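# Extract lettered cube from intact shelf strip and hold aloft

## Task

Remove the lettered cube that sits on the strip that is not broken from the shelf, without shifting any of the other strips beyond a small amount while that cube is still inside (moving them more counts as failure). After that, keep the cube motionless in the air, well above the table surface and in front of the shelf. Nothing may be pushed or dropped off the table.

## Robot and tools

Setup. Two arms, left_arm and right_arm, each ending in a two-finger gripper. All reported positions use one shared frame: origin on the table top midway between the arms, +x pointing out across the table, +z up, and left_arm sitting on the +y side. The names say nothing about which side of an image an arm appears on. In the gripper's own axes the fingers point along +z and close along y. The reported hand position is the spot between the finger pads when closed, roughly 2 cm short of the tips; closing pushes the tips about 10 mm further along +z.

Cameras: cam_high, cam_left_wrist and cam_right_wrist, each 896x504 pixels, returned in that order after each call that shows images.

The 14-number row. Both motion tools use one flat list of 14 numbers, each in [-1, 1]: dx, dy, dz, rx, ry, rz, opening for left_arm, then the same seven for right_arm. Both arms are always included, even when only one moves. dx to rz are offsets, not poses: they are measured from where that gripper was at the start, expressed in that gripper's own axes. A value of 1.0 equals 0.6 m of travel or 180 degrees of turn; rx, ry, rz form a single rotation vector. opening is absolute, not an offset: +1 is wide open (0.084 m), -1 is shut.

execute_actions(actions): a list of actions run in sequence. Each action is a table of 1 to 15 rows; each row lasts one control step (1/30 s), and if fewer than 15 rows are given the final row repeats until 15 steps pass. Every row in an action is an offset from the pose measured when that action began (for the first action in a call, the last pose a result reported), not from the row before. An empty list just returns the current state and images. Per step, the command is clipped to within 70 mm and 16 degrees of the measured pose, so a large offset may not be completed in one action; afterwards the arm stops at its last clipped pose, so send the remainder in the next action.

move(target, speed, blocking): target is one 14-number row as above, offsets taken from the pose in the latest result that showed one. Each gripper travels a straight line toward its goal, both finishing together, over 0.5 to 10 s (cut off at 10 s if longer). speed is the path's top speed in m/s, 0.002 to 0.5, default 0.25; rotation may reach twice that in rad/s. Openings are applied at the start. Paths ignore obstacles and the other arm, and grippers can lag, drift or overshoot speed, most of all near full reach. Faster contact and aiming further past a surface both mean harder impacts. With blocking=false the result comes after 0.5 s while motion continues; until a result shows it finished, only wait or stop are accepted. The result adds a move: line giving the ending (done, off_target, moving, held, fault) and any limits: paced means the sent pose was clipped; held means a safety check blocked some steps, after which the arm may surge. Each gripper's remaining distance to its goal is also given.

wait(seconds): 0 to 10; the scene runs with the last commands held, returning early if a running move ends. stop(): brakes a running move; braking needs space, more at higher speed; fingers are not braked. zoom_image(camera, region): camera is one of the three names, region is [x0, y0, x1, y1] in that camera's pixels from the top-left, at most 504 by 504. show_instructions(): shows the reference pages, moves nothing. finished_scene(scene): integer number of the scene being closed; irreversible, so call it only once the cube is held steady and the goal will keep holding.

Reading results. Per arm: end_effector_position (m), end_effector_quat_wxyz, linear and angular velocities; the printed position may be off, more so at long reach. Hand target lines show where the controller is now steering each gripper. grip_measured is the actual finger opening on the opening scale. Calls that ran actions list step readings; a HELD tag on an arm means part of its row was withheld that step. A pose unreachable line means the clearance check altered or blocked that arm's command.

Gripping. To keep hold, command an opening clearly smaller than grip_measured; the bigger the gap, the harder the squeeze (about 24 N per pad on parts up to ~6 cm wide). Closing quickly can hit harder, sometimes forcing the fingers apart.

Joint ranges (rad), base to wrist: waist -6.283 to 6.283, shoulder -2.059 to 2.094, upper arm roll -6.283 to 6.283, elbow -0.192 to 3.927, forearm roll -6.283 to 6.283, wrist pitch -1.693 to 3.142, wrist roll -6.283 to 6.283. Load limits (N m): waist 45, shoulder 45, upper arm roll 27, elbow 27, forearm roll 27, wrist pitch 18, wrist roll 18, a carried object included. Reaching one triggers a torque fault: the arm backs that joint off, freezes 10 s and drops the rest of the call. Holding loads warms motors: MOTOR HOT appears from 65 °C, and at 80 °C an OVER-TEMPERATURE FAULT brakes the arm until it cools.

Avoid: disturbing the other strips before the cube is clear, letting the two arms collide or press on each other, knocking anything off the table, dropping or slamming the cube, and fast or deep contact. For an arm meant to stay put, send the offset back to its desired pose in the first call of a reply and zeros afterwards, always with its intended opening. Loose objects may occasionally be nudged by an outside push.

Each tool is called after ">>>" by a JSON object that holds its "name" and its "arguments".

## Session

>>> {"name": "show_instructions", "arguments": {}}

>>> {"name": "execute_actions", "arguments": {"actions": []}}

Reference images for this scene: manual page 1, manual page 2, manual page 3, manual page 4.

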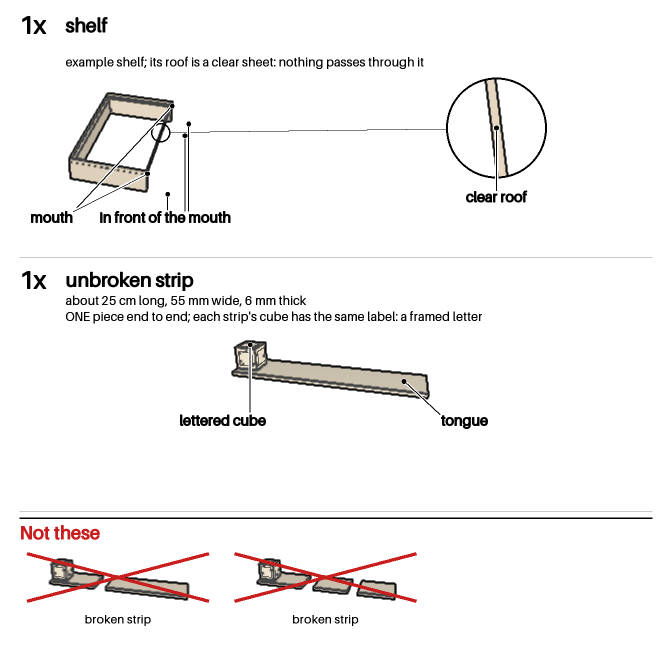

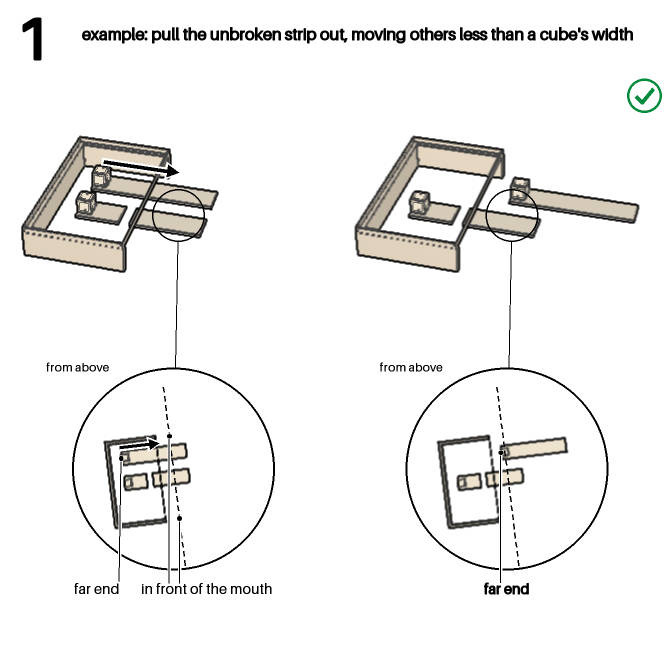

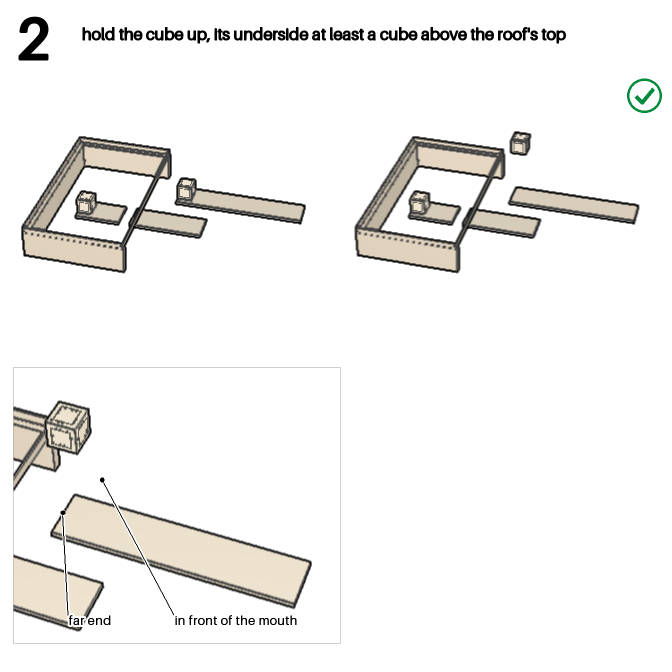

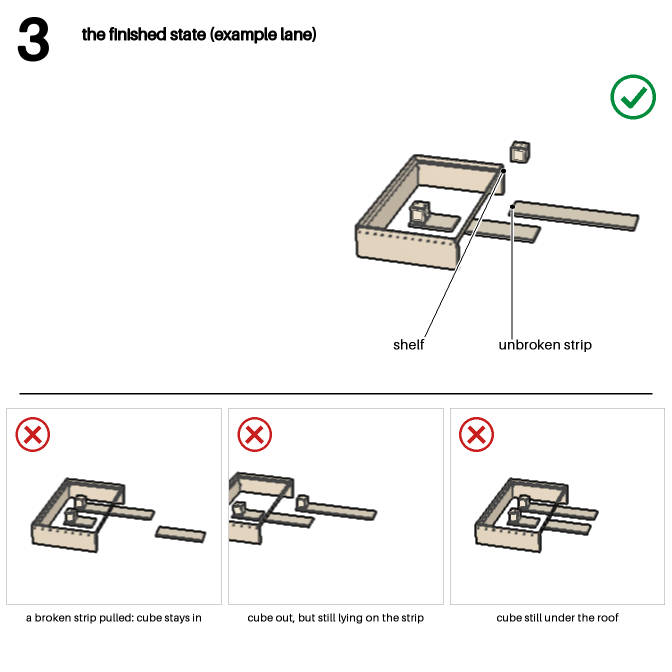

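Scene clock: 0.00 s.
left_arm: end_effector_position=(+0.4892, +0.0878, +0.1449) grip_measured=+1.00 end_effector_quat_wxyz=(-0.214, +0.669, +0.608, +0.371) end_effector_velocity=(+0.000, +0.000, +0.001) end_effector_angular_velocity=(-0.001, -0.001, +0.000) | right_arm: end_effector_position=(+0.1140, -0.8347, +0.2657) grip_measured=+1.00 end_effector_quat_wxyz=(-0.315, +0.601, +0.710, -0.186) end_effector_velocity=(+0.000, -0.000, -0.000) end_effector_angular_velocity=(-0.000, -0.001, +0.001)
Joint positions: left_arm=[-0.525  0.606 -0.078  1.559  0.844  1.464 -2.509  0.084] | right_arm=[-1.531  0.355  0.469  1.554 -0.713  1.759 -2.71   0.084]
Joint velocities: left_arm=[-0.    -0.002  0.     0.     0.     0.    -0.    -0.   ] | right_arm=[-0.002  0.     0.003  0.    -0.    -0.001 -0.     0.   ]
Motor temperatures (°C, as the motors report them): left_arm=[32 32 33 28 29 31 30] | right_arm=[27 28 32 34 29 28 31]
Hand target (left_arm): +0.489, +0.088, +0.145; -0.214, +0.669, +0.608, +0.371
Hand target (right_arm): +0.114, -0.835, +0.266; -0.315, +0.601, +0.710, -0.186

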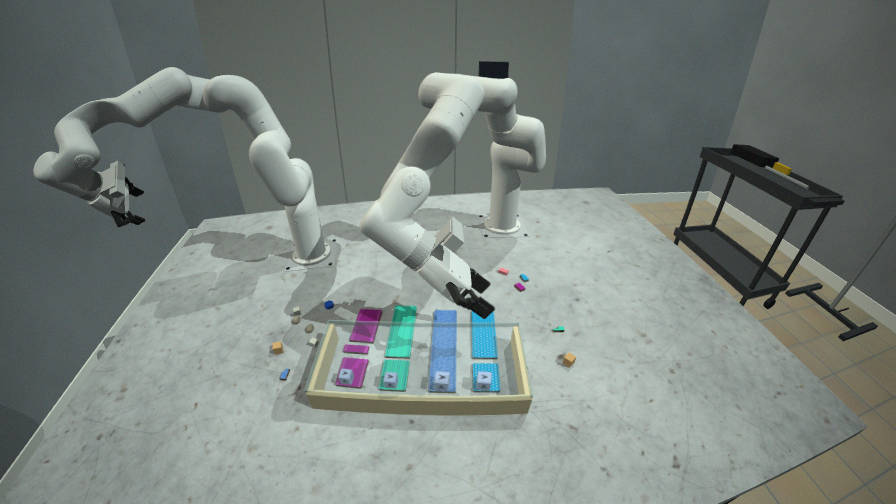

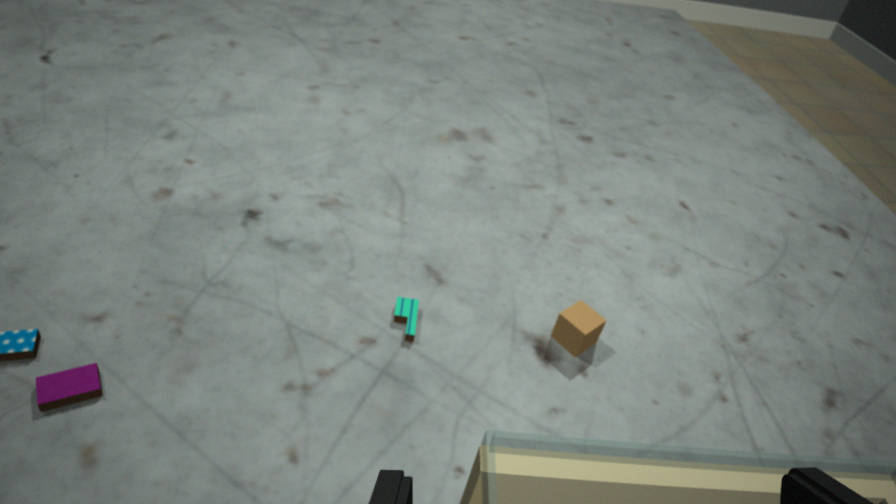

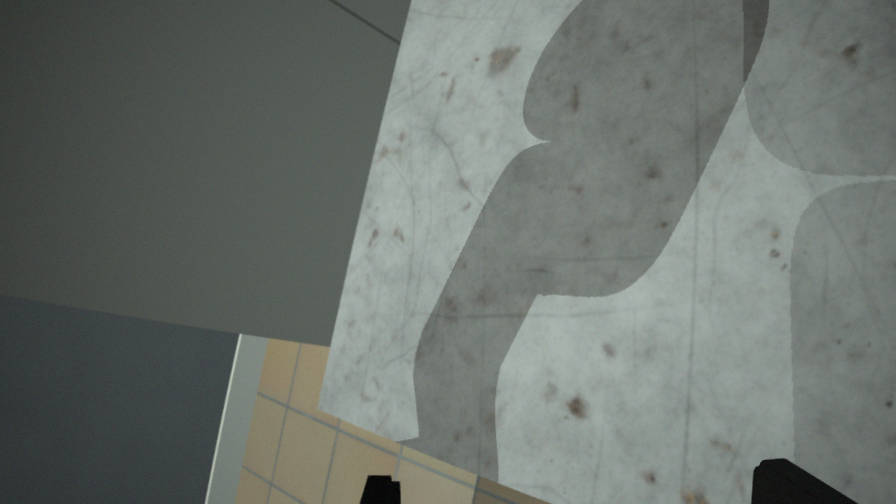

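>>> {"name": "move", "arguments": {"target": [-0.105,-0.196,-0.11,-0.184,-0.256,0.495,0.7,0,0,0,0,0,0,1], "speed": 0.45}}

>>> {"name": "zoom_image", "arguments": {"camera": "cam_high", "region": [320,280,520,410]}}

Scene clock: 21.07 s.
left_arm: end_effector_position=(+0.3606, +0.0178, +0.1200) grip_measured=+0.70 end_effector_quat_wxyz=(-0.001, +0.995, -0.100, +0.001) end_effector_velocity=(-0.000, +0.000, -0.000) end_effector_angular_velocity=(-0.003, +0.008, -0.005) | right_arm: end_effector_position=(+0.1140, -0.8347, +0.2657) grip_measured=+1.00 end_effector_quat_wxyz=(-0.315, +0.601, +0.710, -0.186) end_effector_velocity=(+0.000, +0.000, +0.000) end_effector_angular_velocity=(-0.000, +0.000, -0.000)
Joint positions: left_arm=[-0.137  0.155 -0.379  0.961  0.081  0.818 -0.478  0.073] | right_arm=[-1.531  0.355  0.469  1.554 -0.713  1.759 -2.71   0.084]
Joint velocities: left_arm=[ 0.003  0.002 -0.001  0.003 -0.008  0.005  0.013  0.   ] | right_arm=[ 0.    -0.     0.    -0.    -0.     0.001  0.     0.   ]
Motor temperatures (°C, as the motors report them): left_arm=[32 34 33 33 29 31 30] | right_arm=[27 30 32 40 29 28 31]
Hand target (left_arm): +0.361, +0.018, +0.120; -0.001, +0.995, -0.100, +0.001
Hand target (right_arm): +0.114, -0.835, +0.266; -0.315, +0.601, +0.710, -0.186
Off the commanded pose (left_arm): 0.000 m, 0 deg.
Off the commanded pose (right_arm): 0.000 m, 0 deg.
move: done

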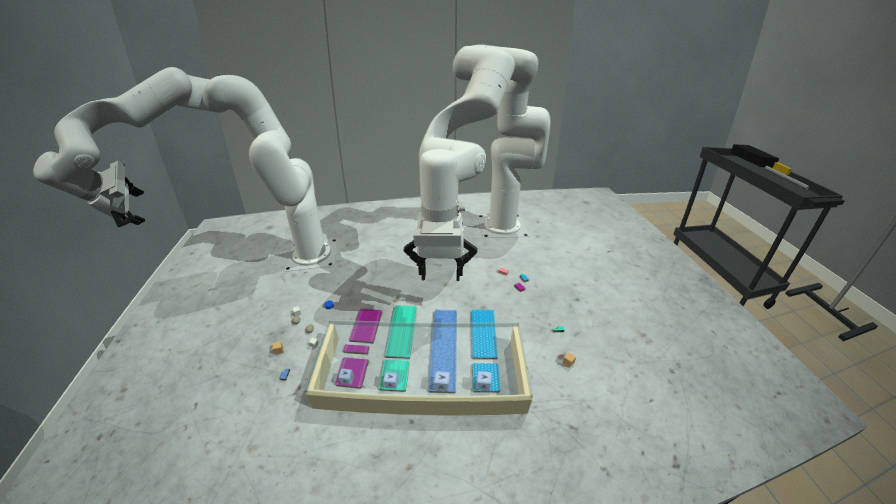

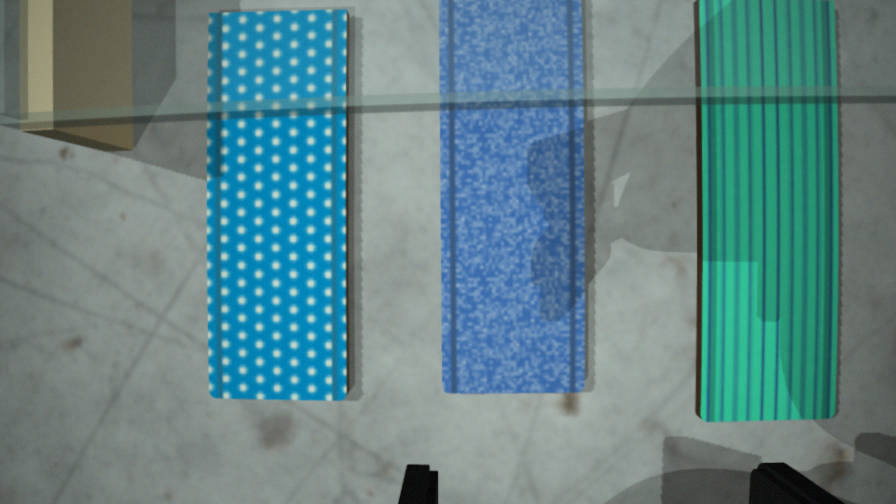

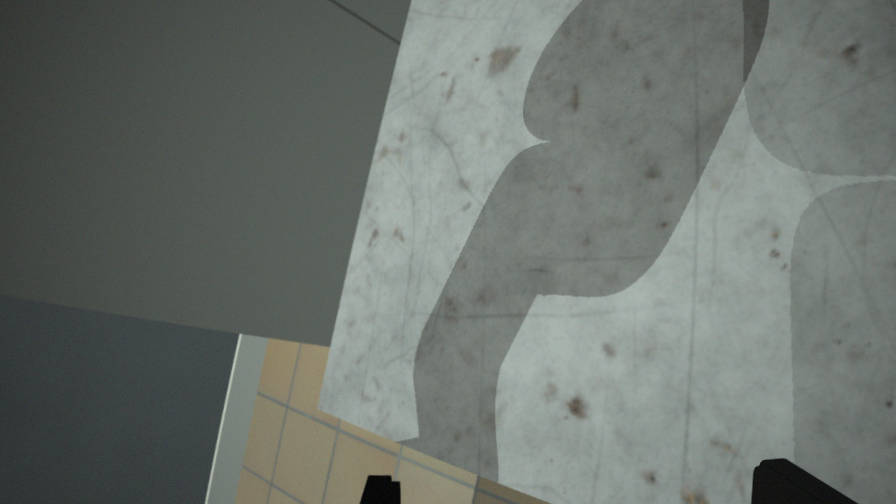

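Region (320, 280, 520, 410) of cam_high's 896x504 image, scaled by 2.520, with more detail than that image has; it fills the top 328 rows of this view, and the rest is white.

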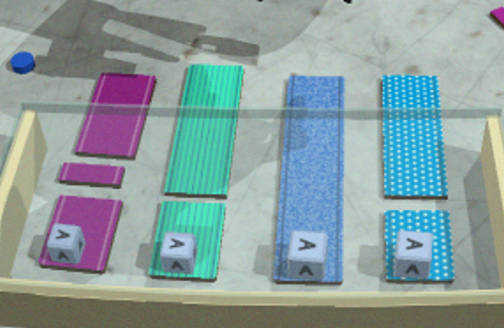

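>>> {"name": "move", "arguments": {"target": [0.045,-0.015,0.167,0,0,-0.004,0.75,0,0,0,0,0,0,1], "speed": 0.15}}

Scene clock: 28.23 s.
left_arm: end_effector_position=(+0.3889, +0.0215, +0.0203) grip_measured=+0.75 end_effector_quat_wxyz=(-0.001, +0.996, -0.093, +0.001) end_effector_velocity=(+0.000, +0.002, -0.003) end_effector_angular_velocity=(+0.003, +0.003, +0.003) | right_arm: end_effector_position=(+0.1140, -0.8347, +0.2657) grip_measured=+1.00 end_effector_quat_wxyz=(-0.315, +0.601, +0.710, -0.186) end_effector_velocity=(-0.000, +0.000, +0.000) end_effector_angular_velocity=(+0.001, +0.001, -0.001)
Joint positions: left_arm=[-0.158  0.43  -0.309  0.996  0.232  0.596 -0.557  0.075] | right_arm=[-1.531  0.355  0.469  1.554 -0.713  1.759 -2.71   0.084]
Joint velocities: left_arm=[-0.001  0.007  0.004  0.001  0.003 -0.001 -0.002 -0.   ] | right_arm=[-0.    -0.     0.001 -0.    -0.     0.002  0.001  0.   ]
Motor temperatures (°C, as the motors report them): left_arm=[32 34 33 34 29 31 30] | right_arm=[27 31 32 42 29 28 31]
Hand target (left_arm): +0.389, +0.022, +0.020; -0.001, +0.996, -0.093, +0.001
Hand target (right_arm): +0.114, -0.835, +0.266; -0.315, +0.601, +0.710, -0.186
Off the commanded pose (left_arm): 0.000 m, 0 deg.
Off the commanded pose (right_arm): 0.000 m, 0 deg.
move: done

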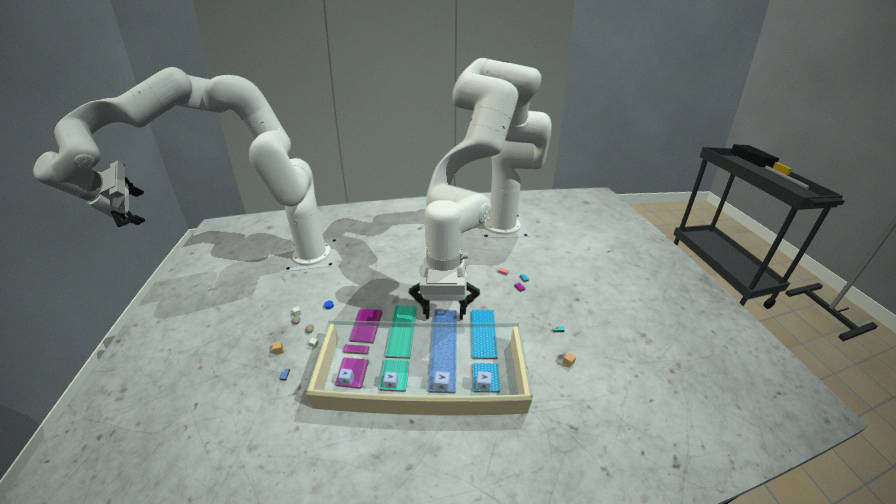

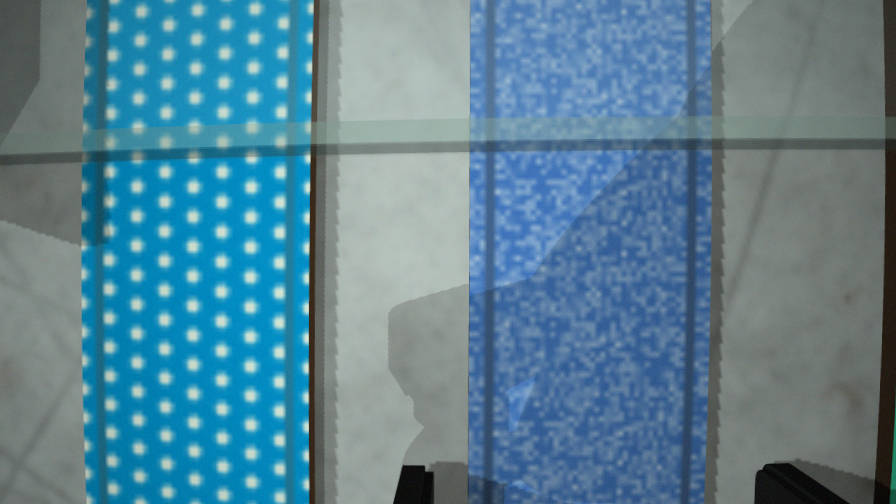

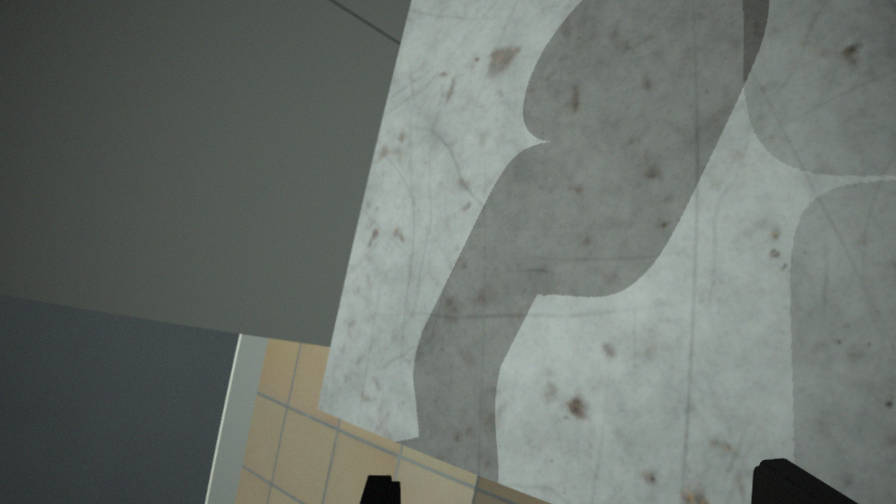

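>>> {"name": "move", "arguments": {"target": [0,0,0.0015,0,0,0,-0.2,0,0,0,0,0,0,1]}}

>>> {"name": "move", "arguments": {"target": [-0.36,0,-0.002,0,0,0.01,-0.2,0,0,0,0,0,0,1], "speed": 0.13}}

Scene clock: 33.70 s.
left_arm: end_effector_position=(+0.3891, +0.0213, +0.0198) grip_measured=+0.25 end_effector_quat_wxyz=(-0.001, +0.996, -0.093, +0.002) end_effector_velocity=(+0.000, +0.000, +0.000) end_effector_angular_velocity=(-0.000, -0.001, +0.001) | right_arm: end_effector_position=(+0.1140, -0.8347, +0.2657) grip_measured=+1.00 end_effector_quat_wxyz=(-0.315, +0.601, +0.710, -0.186) end_effector_velocity=(+0.000, +0.000, -0.000) end_effector_angular_velocity=(+0.001, +0.001, +0.001)
Joint positions: left_arm=[-0.158  0.431 -0.308  0.997  0.233  0.594 -0.558  0.055] | right_arm=[-1.531  0.355  0.469  1.554 -0.713  1.759 -2.71   0.084]
Joint velocities: left_arm=[-0.    -0.001  0.001 -0.     0.    -0.001 -0.     0.   ] | right_arm=[ 0.001  0.     0.    -0.    -0.     0.001 -0.     0.   ]
Motor temperatures (°C, as the motors report them): left_arm=[32 35 33 34 29 31 30] | right_arm=[27 31 32 42 29 28 31]
Hand target (left_arm): +0.389, +0.022, +0.019; -0.001, +0.996, -0.093, +0.001
Hand target (right_arm): +0.114, -0.835, +0.266; -0.315, +0.601, +0.710, -0.186
Off the commanded pose (left_arm): 0.000 m, 0 deg.
Off the commanded pose (right_arm): 0.000 m, 0 deg.
move: done

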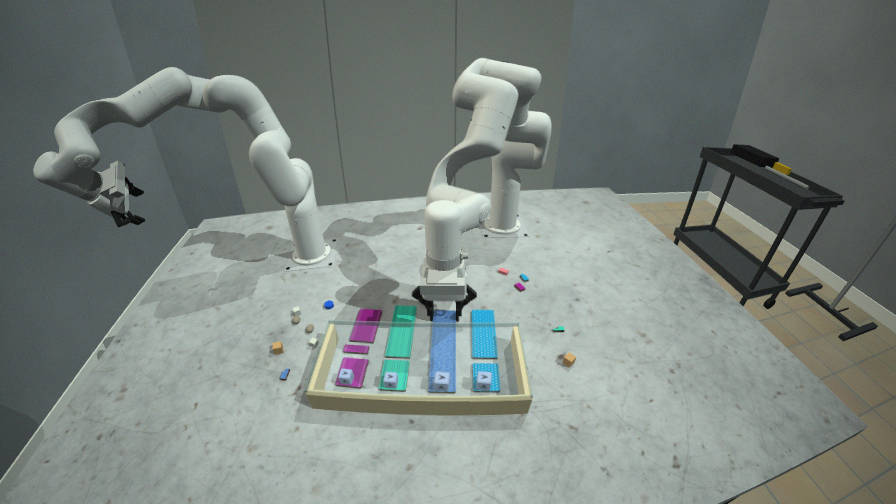

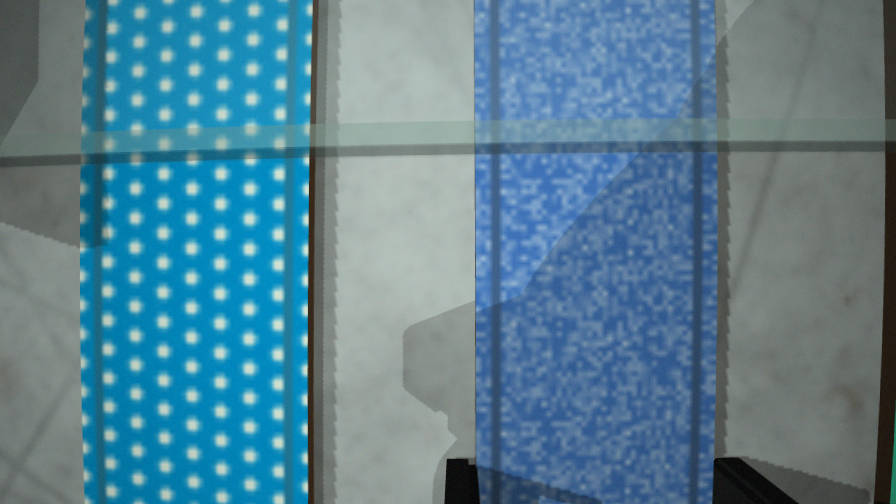

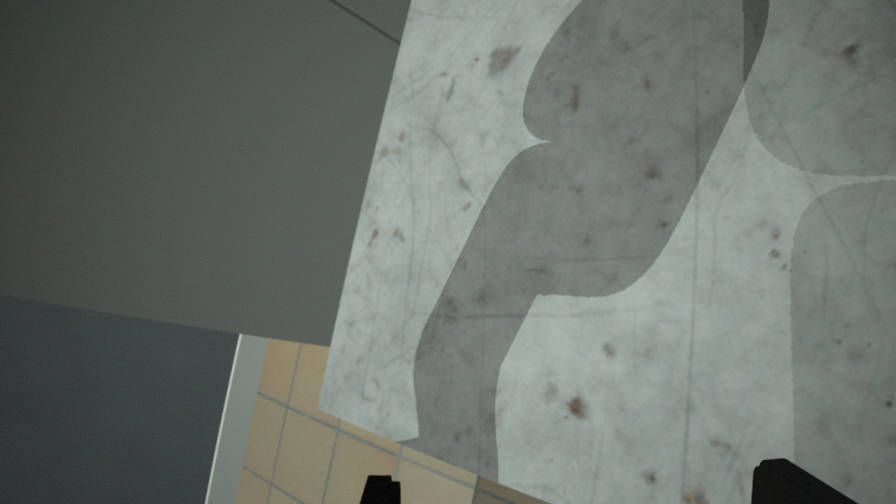

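Scene clock: 35.90 s.
left_arm: end_effector_position=(+0.1756, +0.0626, +0.0197) grip_measured=+0.25 end_effector_quat_wxyz=(-0.002, +0.994, -0.109, -0.000) end_effector_velocity=(+0.006, -0.007, +0.007) end_effector_angular_velocity=(-0.020, -0.017, -0.001) | right_arm: end_effector_position=(+0.1140, -0.8347, +0.2657) grip_measured=+1.00 end_effector_quat_wxyz=(-0.315, +0.601, +0.710, -0.186) end_effector_velocity=(+0.001, +0.000, +0.000) end_effector_angular_velocity=(-0.001, -0.000, +0.003)
Joint positions: left_arm=[-0.26  -0.074 -0.504  0.305 -0.092  0.374 -0.57   0.055] | right_arm=[-1.531  0.355  0.469  1.554 -0.713  1.759 -2.71   0.084]
Joint velocities: left_arm=[-0.005 -0.013  0.002  0.009 -0.019 -0.005  0.015 -0.   ] | right_arm=[ 0.003 -0.     0.     0.    -0.    -0.     0.     0.   ]
Motor temperatures (°C, as the motors report them): left_arm=[32 34 33 33 29 31 30] | right_arm=[27 31 32 43 29 28 31]
Hand target (left_arm): +0.177, +0.061, +0.021; -0.000, +0.994, -0.109, +0.002
Hand target (right_arm): +0.114, -0.835, +0.266; -0.315, +0.601, +0.710, -0.186
Off the commanded pose (left_arm): 0.002 m, 0 deg.
Off the commanded pose (right_arm): 0.000 m, 0 deg.
move: done

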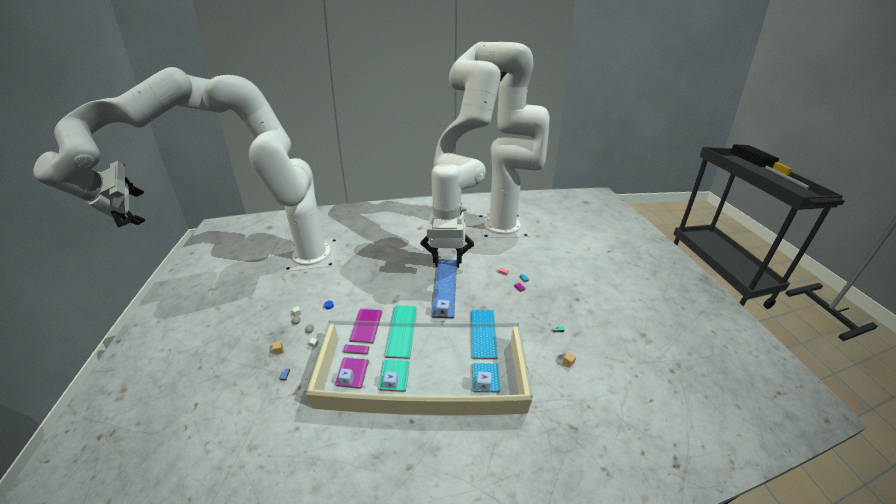

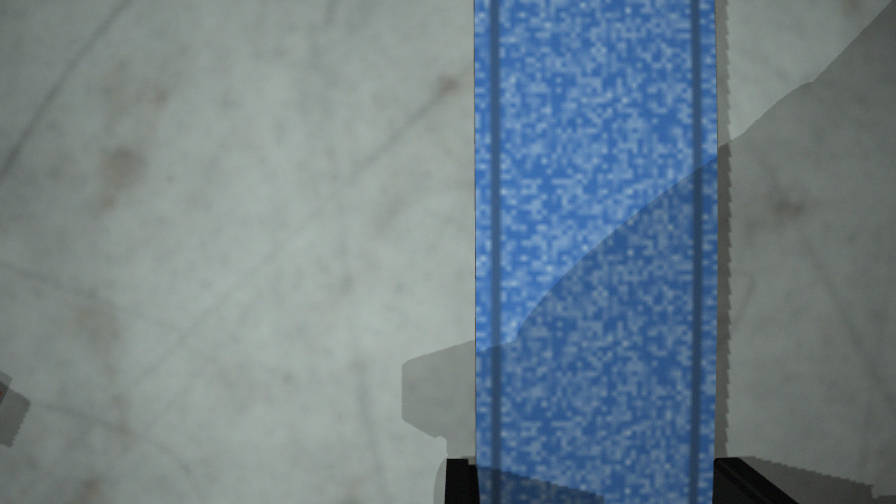

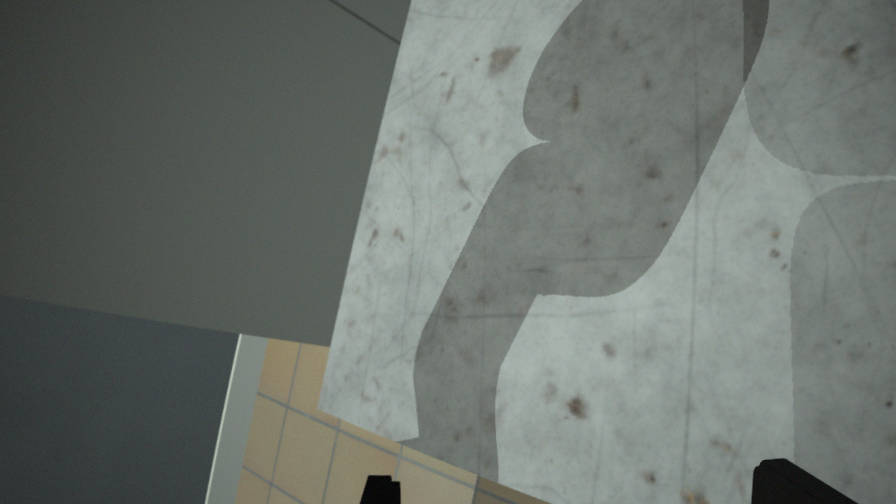

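>>> {"name": "move", "arguments": {"target": [0,0,0,0,0,0,0.7,0,0,0,0,0,0,1]}}

>>> {"name": "move", "arguments": {"target": [0.28,0,-0.025,0,0,0,0.7,0,0,0,0,0,0,1]}}

Scene clock: 41.53 s.
left_arm: end_effector_position=(+0.1757, +0.0626, +0.0197) grip_measured=+0.70 end_effector_quat_wxyz=(-0.002, +0.994, -0.109, -0.000) end_effector_velocity=(+0.000, +0.000, -0.000) end_effector_angular_velocity=(+0.001, +0.001, +0.001) | right_arm: end_effector_position=(+0.1140, -0.8347, +0.2657) grip_measured=+1.00 end_effector_quat_wxyz=(-0.315, +0.601, +0.710, -0.186) end_effector_velocity=(+0.001, +0.000, +0.000) end_effector_angular_velocity=(+0.001, -0.001, +0.004)
Joint positions: left_arm=[-0.26  -0.074 -0.504  0.305 -0.092  0.374 -0.57   0.073] | right_arm=[-1.531  0.355  0.469  1.554 -0.713  1.759 -2.71   0.084]
Joint velocities: left_arm=[ 0.     0.001  0.001 -0.     0.     0.001 -0.     0.   ] | right_arm=[ 0.002 -0.     0.001 -0.    -0.    -0.    -0.002 -0.   ]
Motor temperatures (°C, as the motors report them): left_arm=[32 34 33 33 29 31 30] | right_arm=[27 31 32 43 29 28 31]
Hand target (left_arm): +0.176, +0.063, +0.020; -0.002, +0.994, -0.109, -0.000
Hand target (right_arm): +0.114, -0.835, +0.266; -0.315, +0.601, +0.710, -0.186
Off the commanded pose (left_arm): 0.000 m, 0 deg.
Off the commanded pose (right_arm): 0.000 m, 0 deg.
move: done

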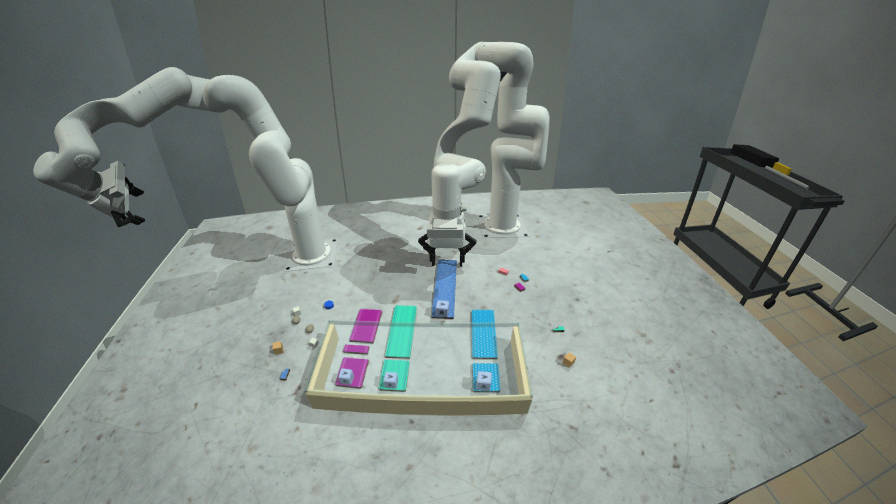

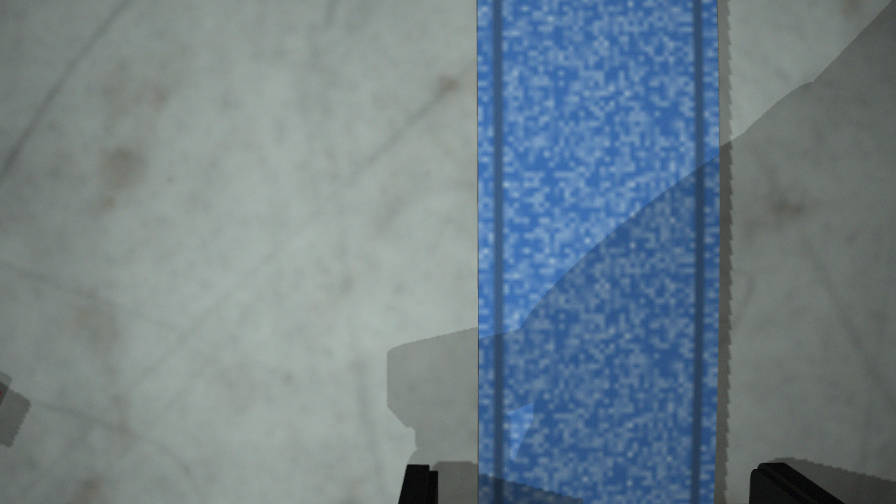

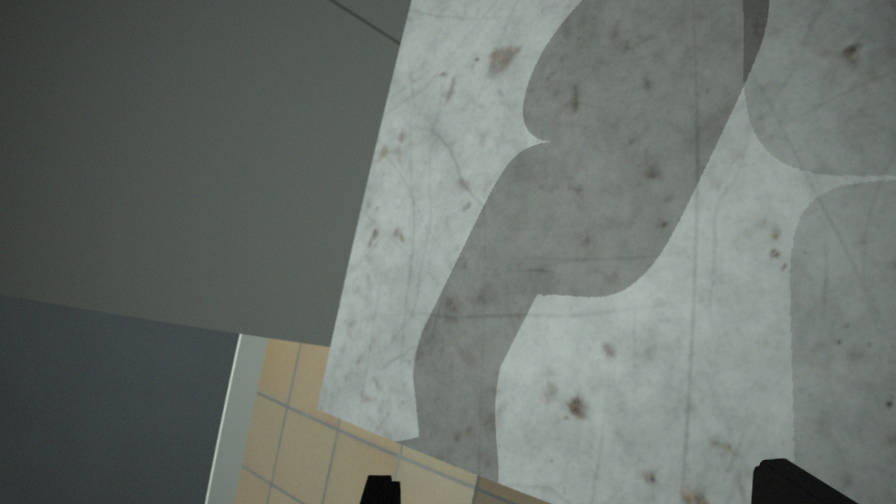

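Scene clock: 42.83 s.
left_arm: end_effector_position=(+0.3393, +0.0263, +0.0341) grip_measured=+0.70 end_effector_quat_wxyz=(-0.002, +0.994, -0.109, -0.000) end_effector_velocity=(+0.003, +0.000, +0.001) end_effector_angular_velocity=(+0.002, -0.001, +0.003) | right_arm: end_effector_position=(+0.1140, -0.8347, +0.2657) grip_measured=+1.00 end_effector_quat_wxyz=(-0.315, +0.601, +0.710, -0.186) end_effector_velocity=(-0.001, -0.000, +0.000) end_effector_angular_velocity=(-0.001, +0.001, -0.002)
Joint positions: left_arm=[-0.153  0.288 -0.358  0.83   0.192  0.57  -0.552  0.073] | right_arm=[-1.531  0.355  0.469  1.554 -0.713  1.759 -2.71   0.084]
Joint velocities: left_arm=[-0.001  0.005  0.004  0.011  0.004  0.006 -0.002 -0.   ] | right_arm=[-0.001 -0.    -0.     0.    -0.     0.     0.001 -0.   ]
Motor temperatures (°C, as the motors report them): left_arm=[32 34 33 33 29 31 30] | right_arm=[27 31 32 43 29 28 31]
Hand target (left_arm): +0.340, +0.026, +0.034; -0.002, +0.994, -0.109, -0.000
Hand target (right_arm): +0.114, -0.835, +0.266; -0.315, +0.601, +0.710, -0.186
Off the commanded pose (left_arm): 0.001 m, 0 deg.
Off the commanded pose (right_arm): 0.000 m, 0 deg.
move: done

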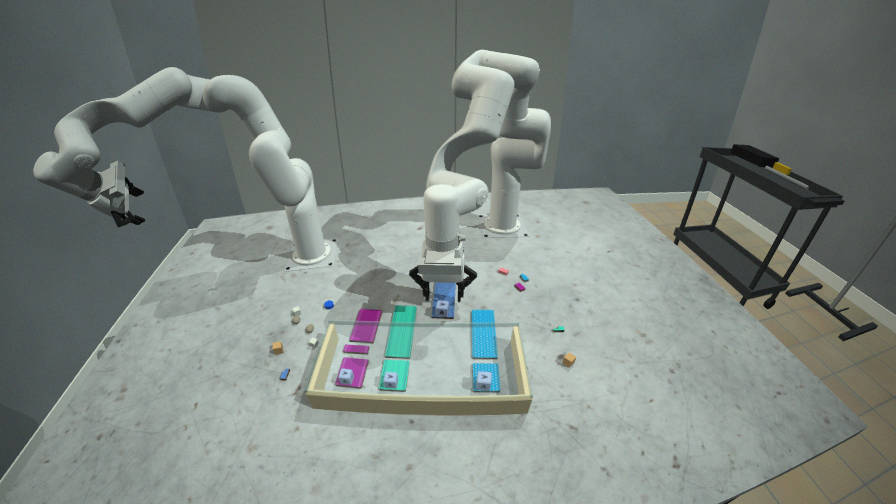

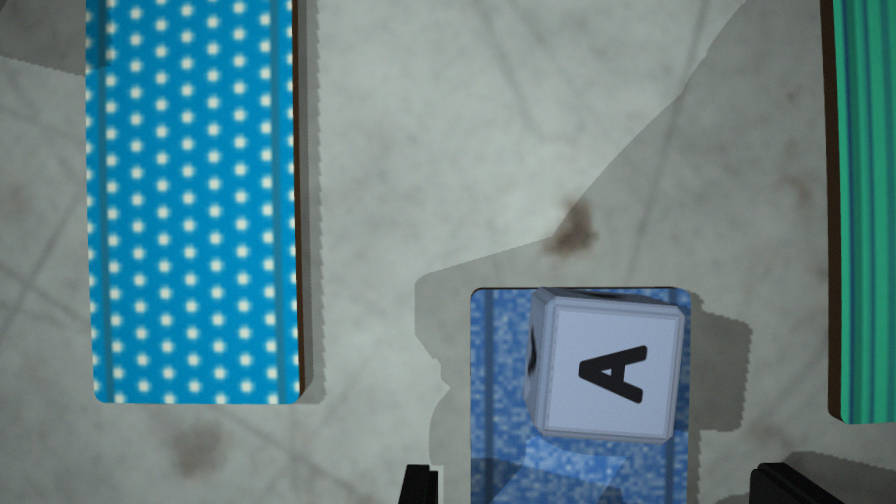

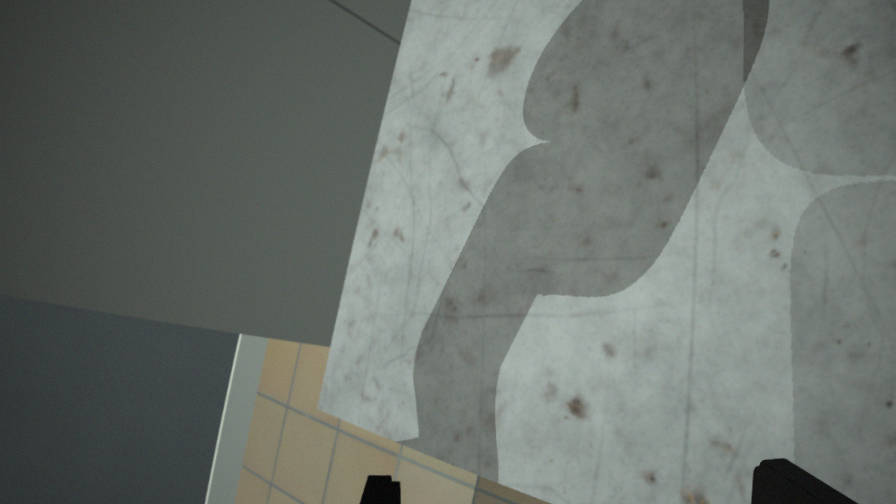

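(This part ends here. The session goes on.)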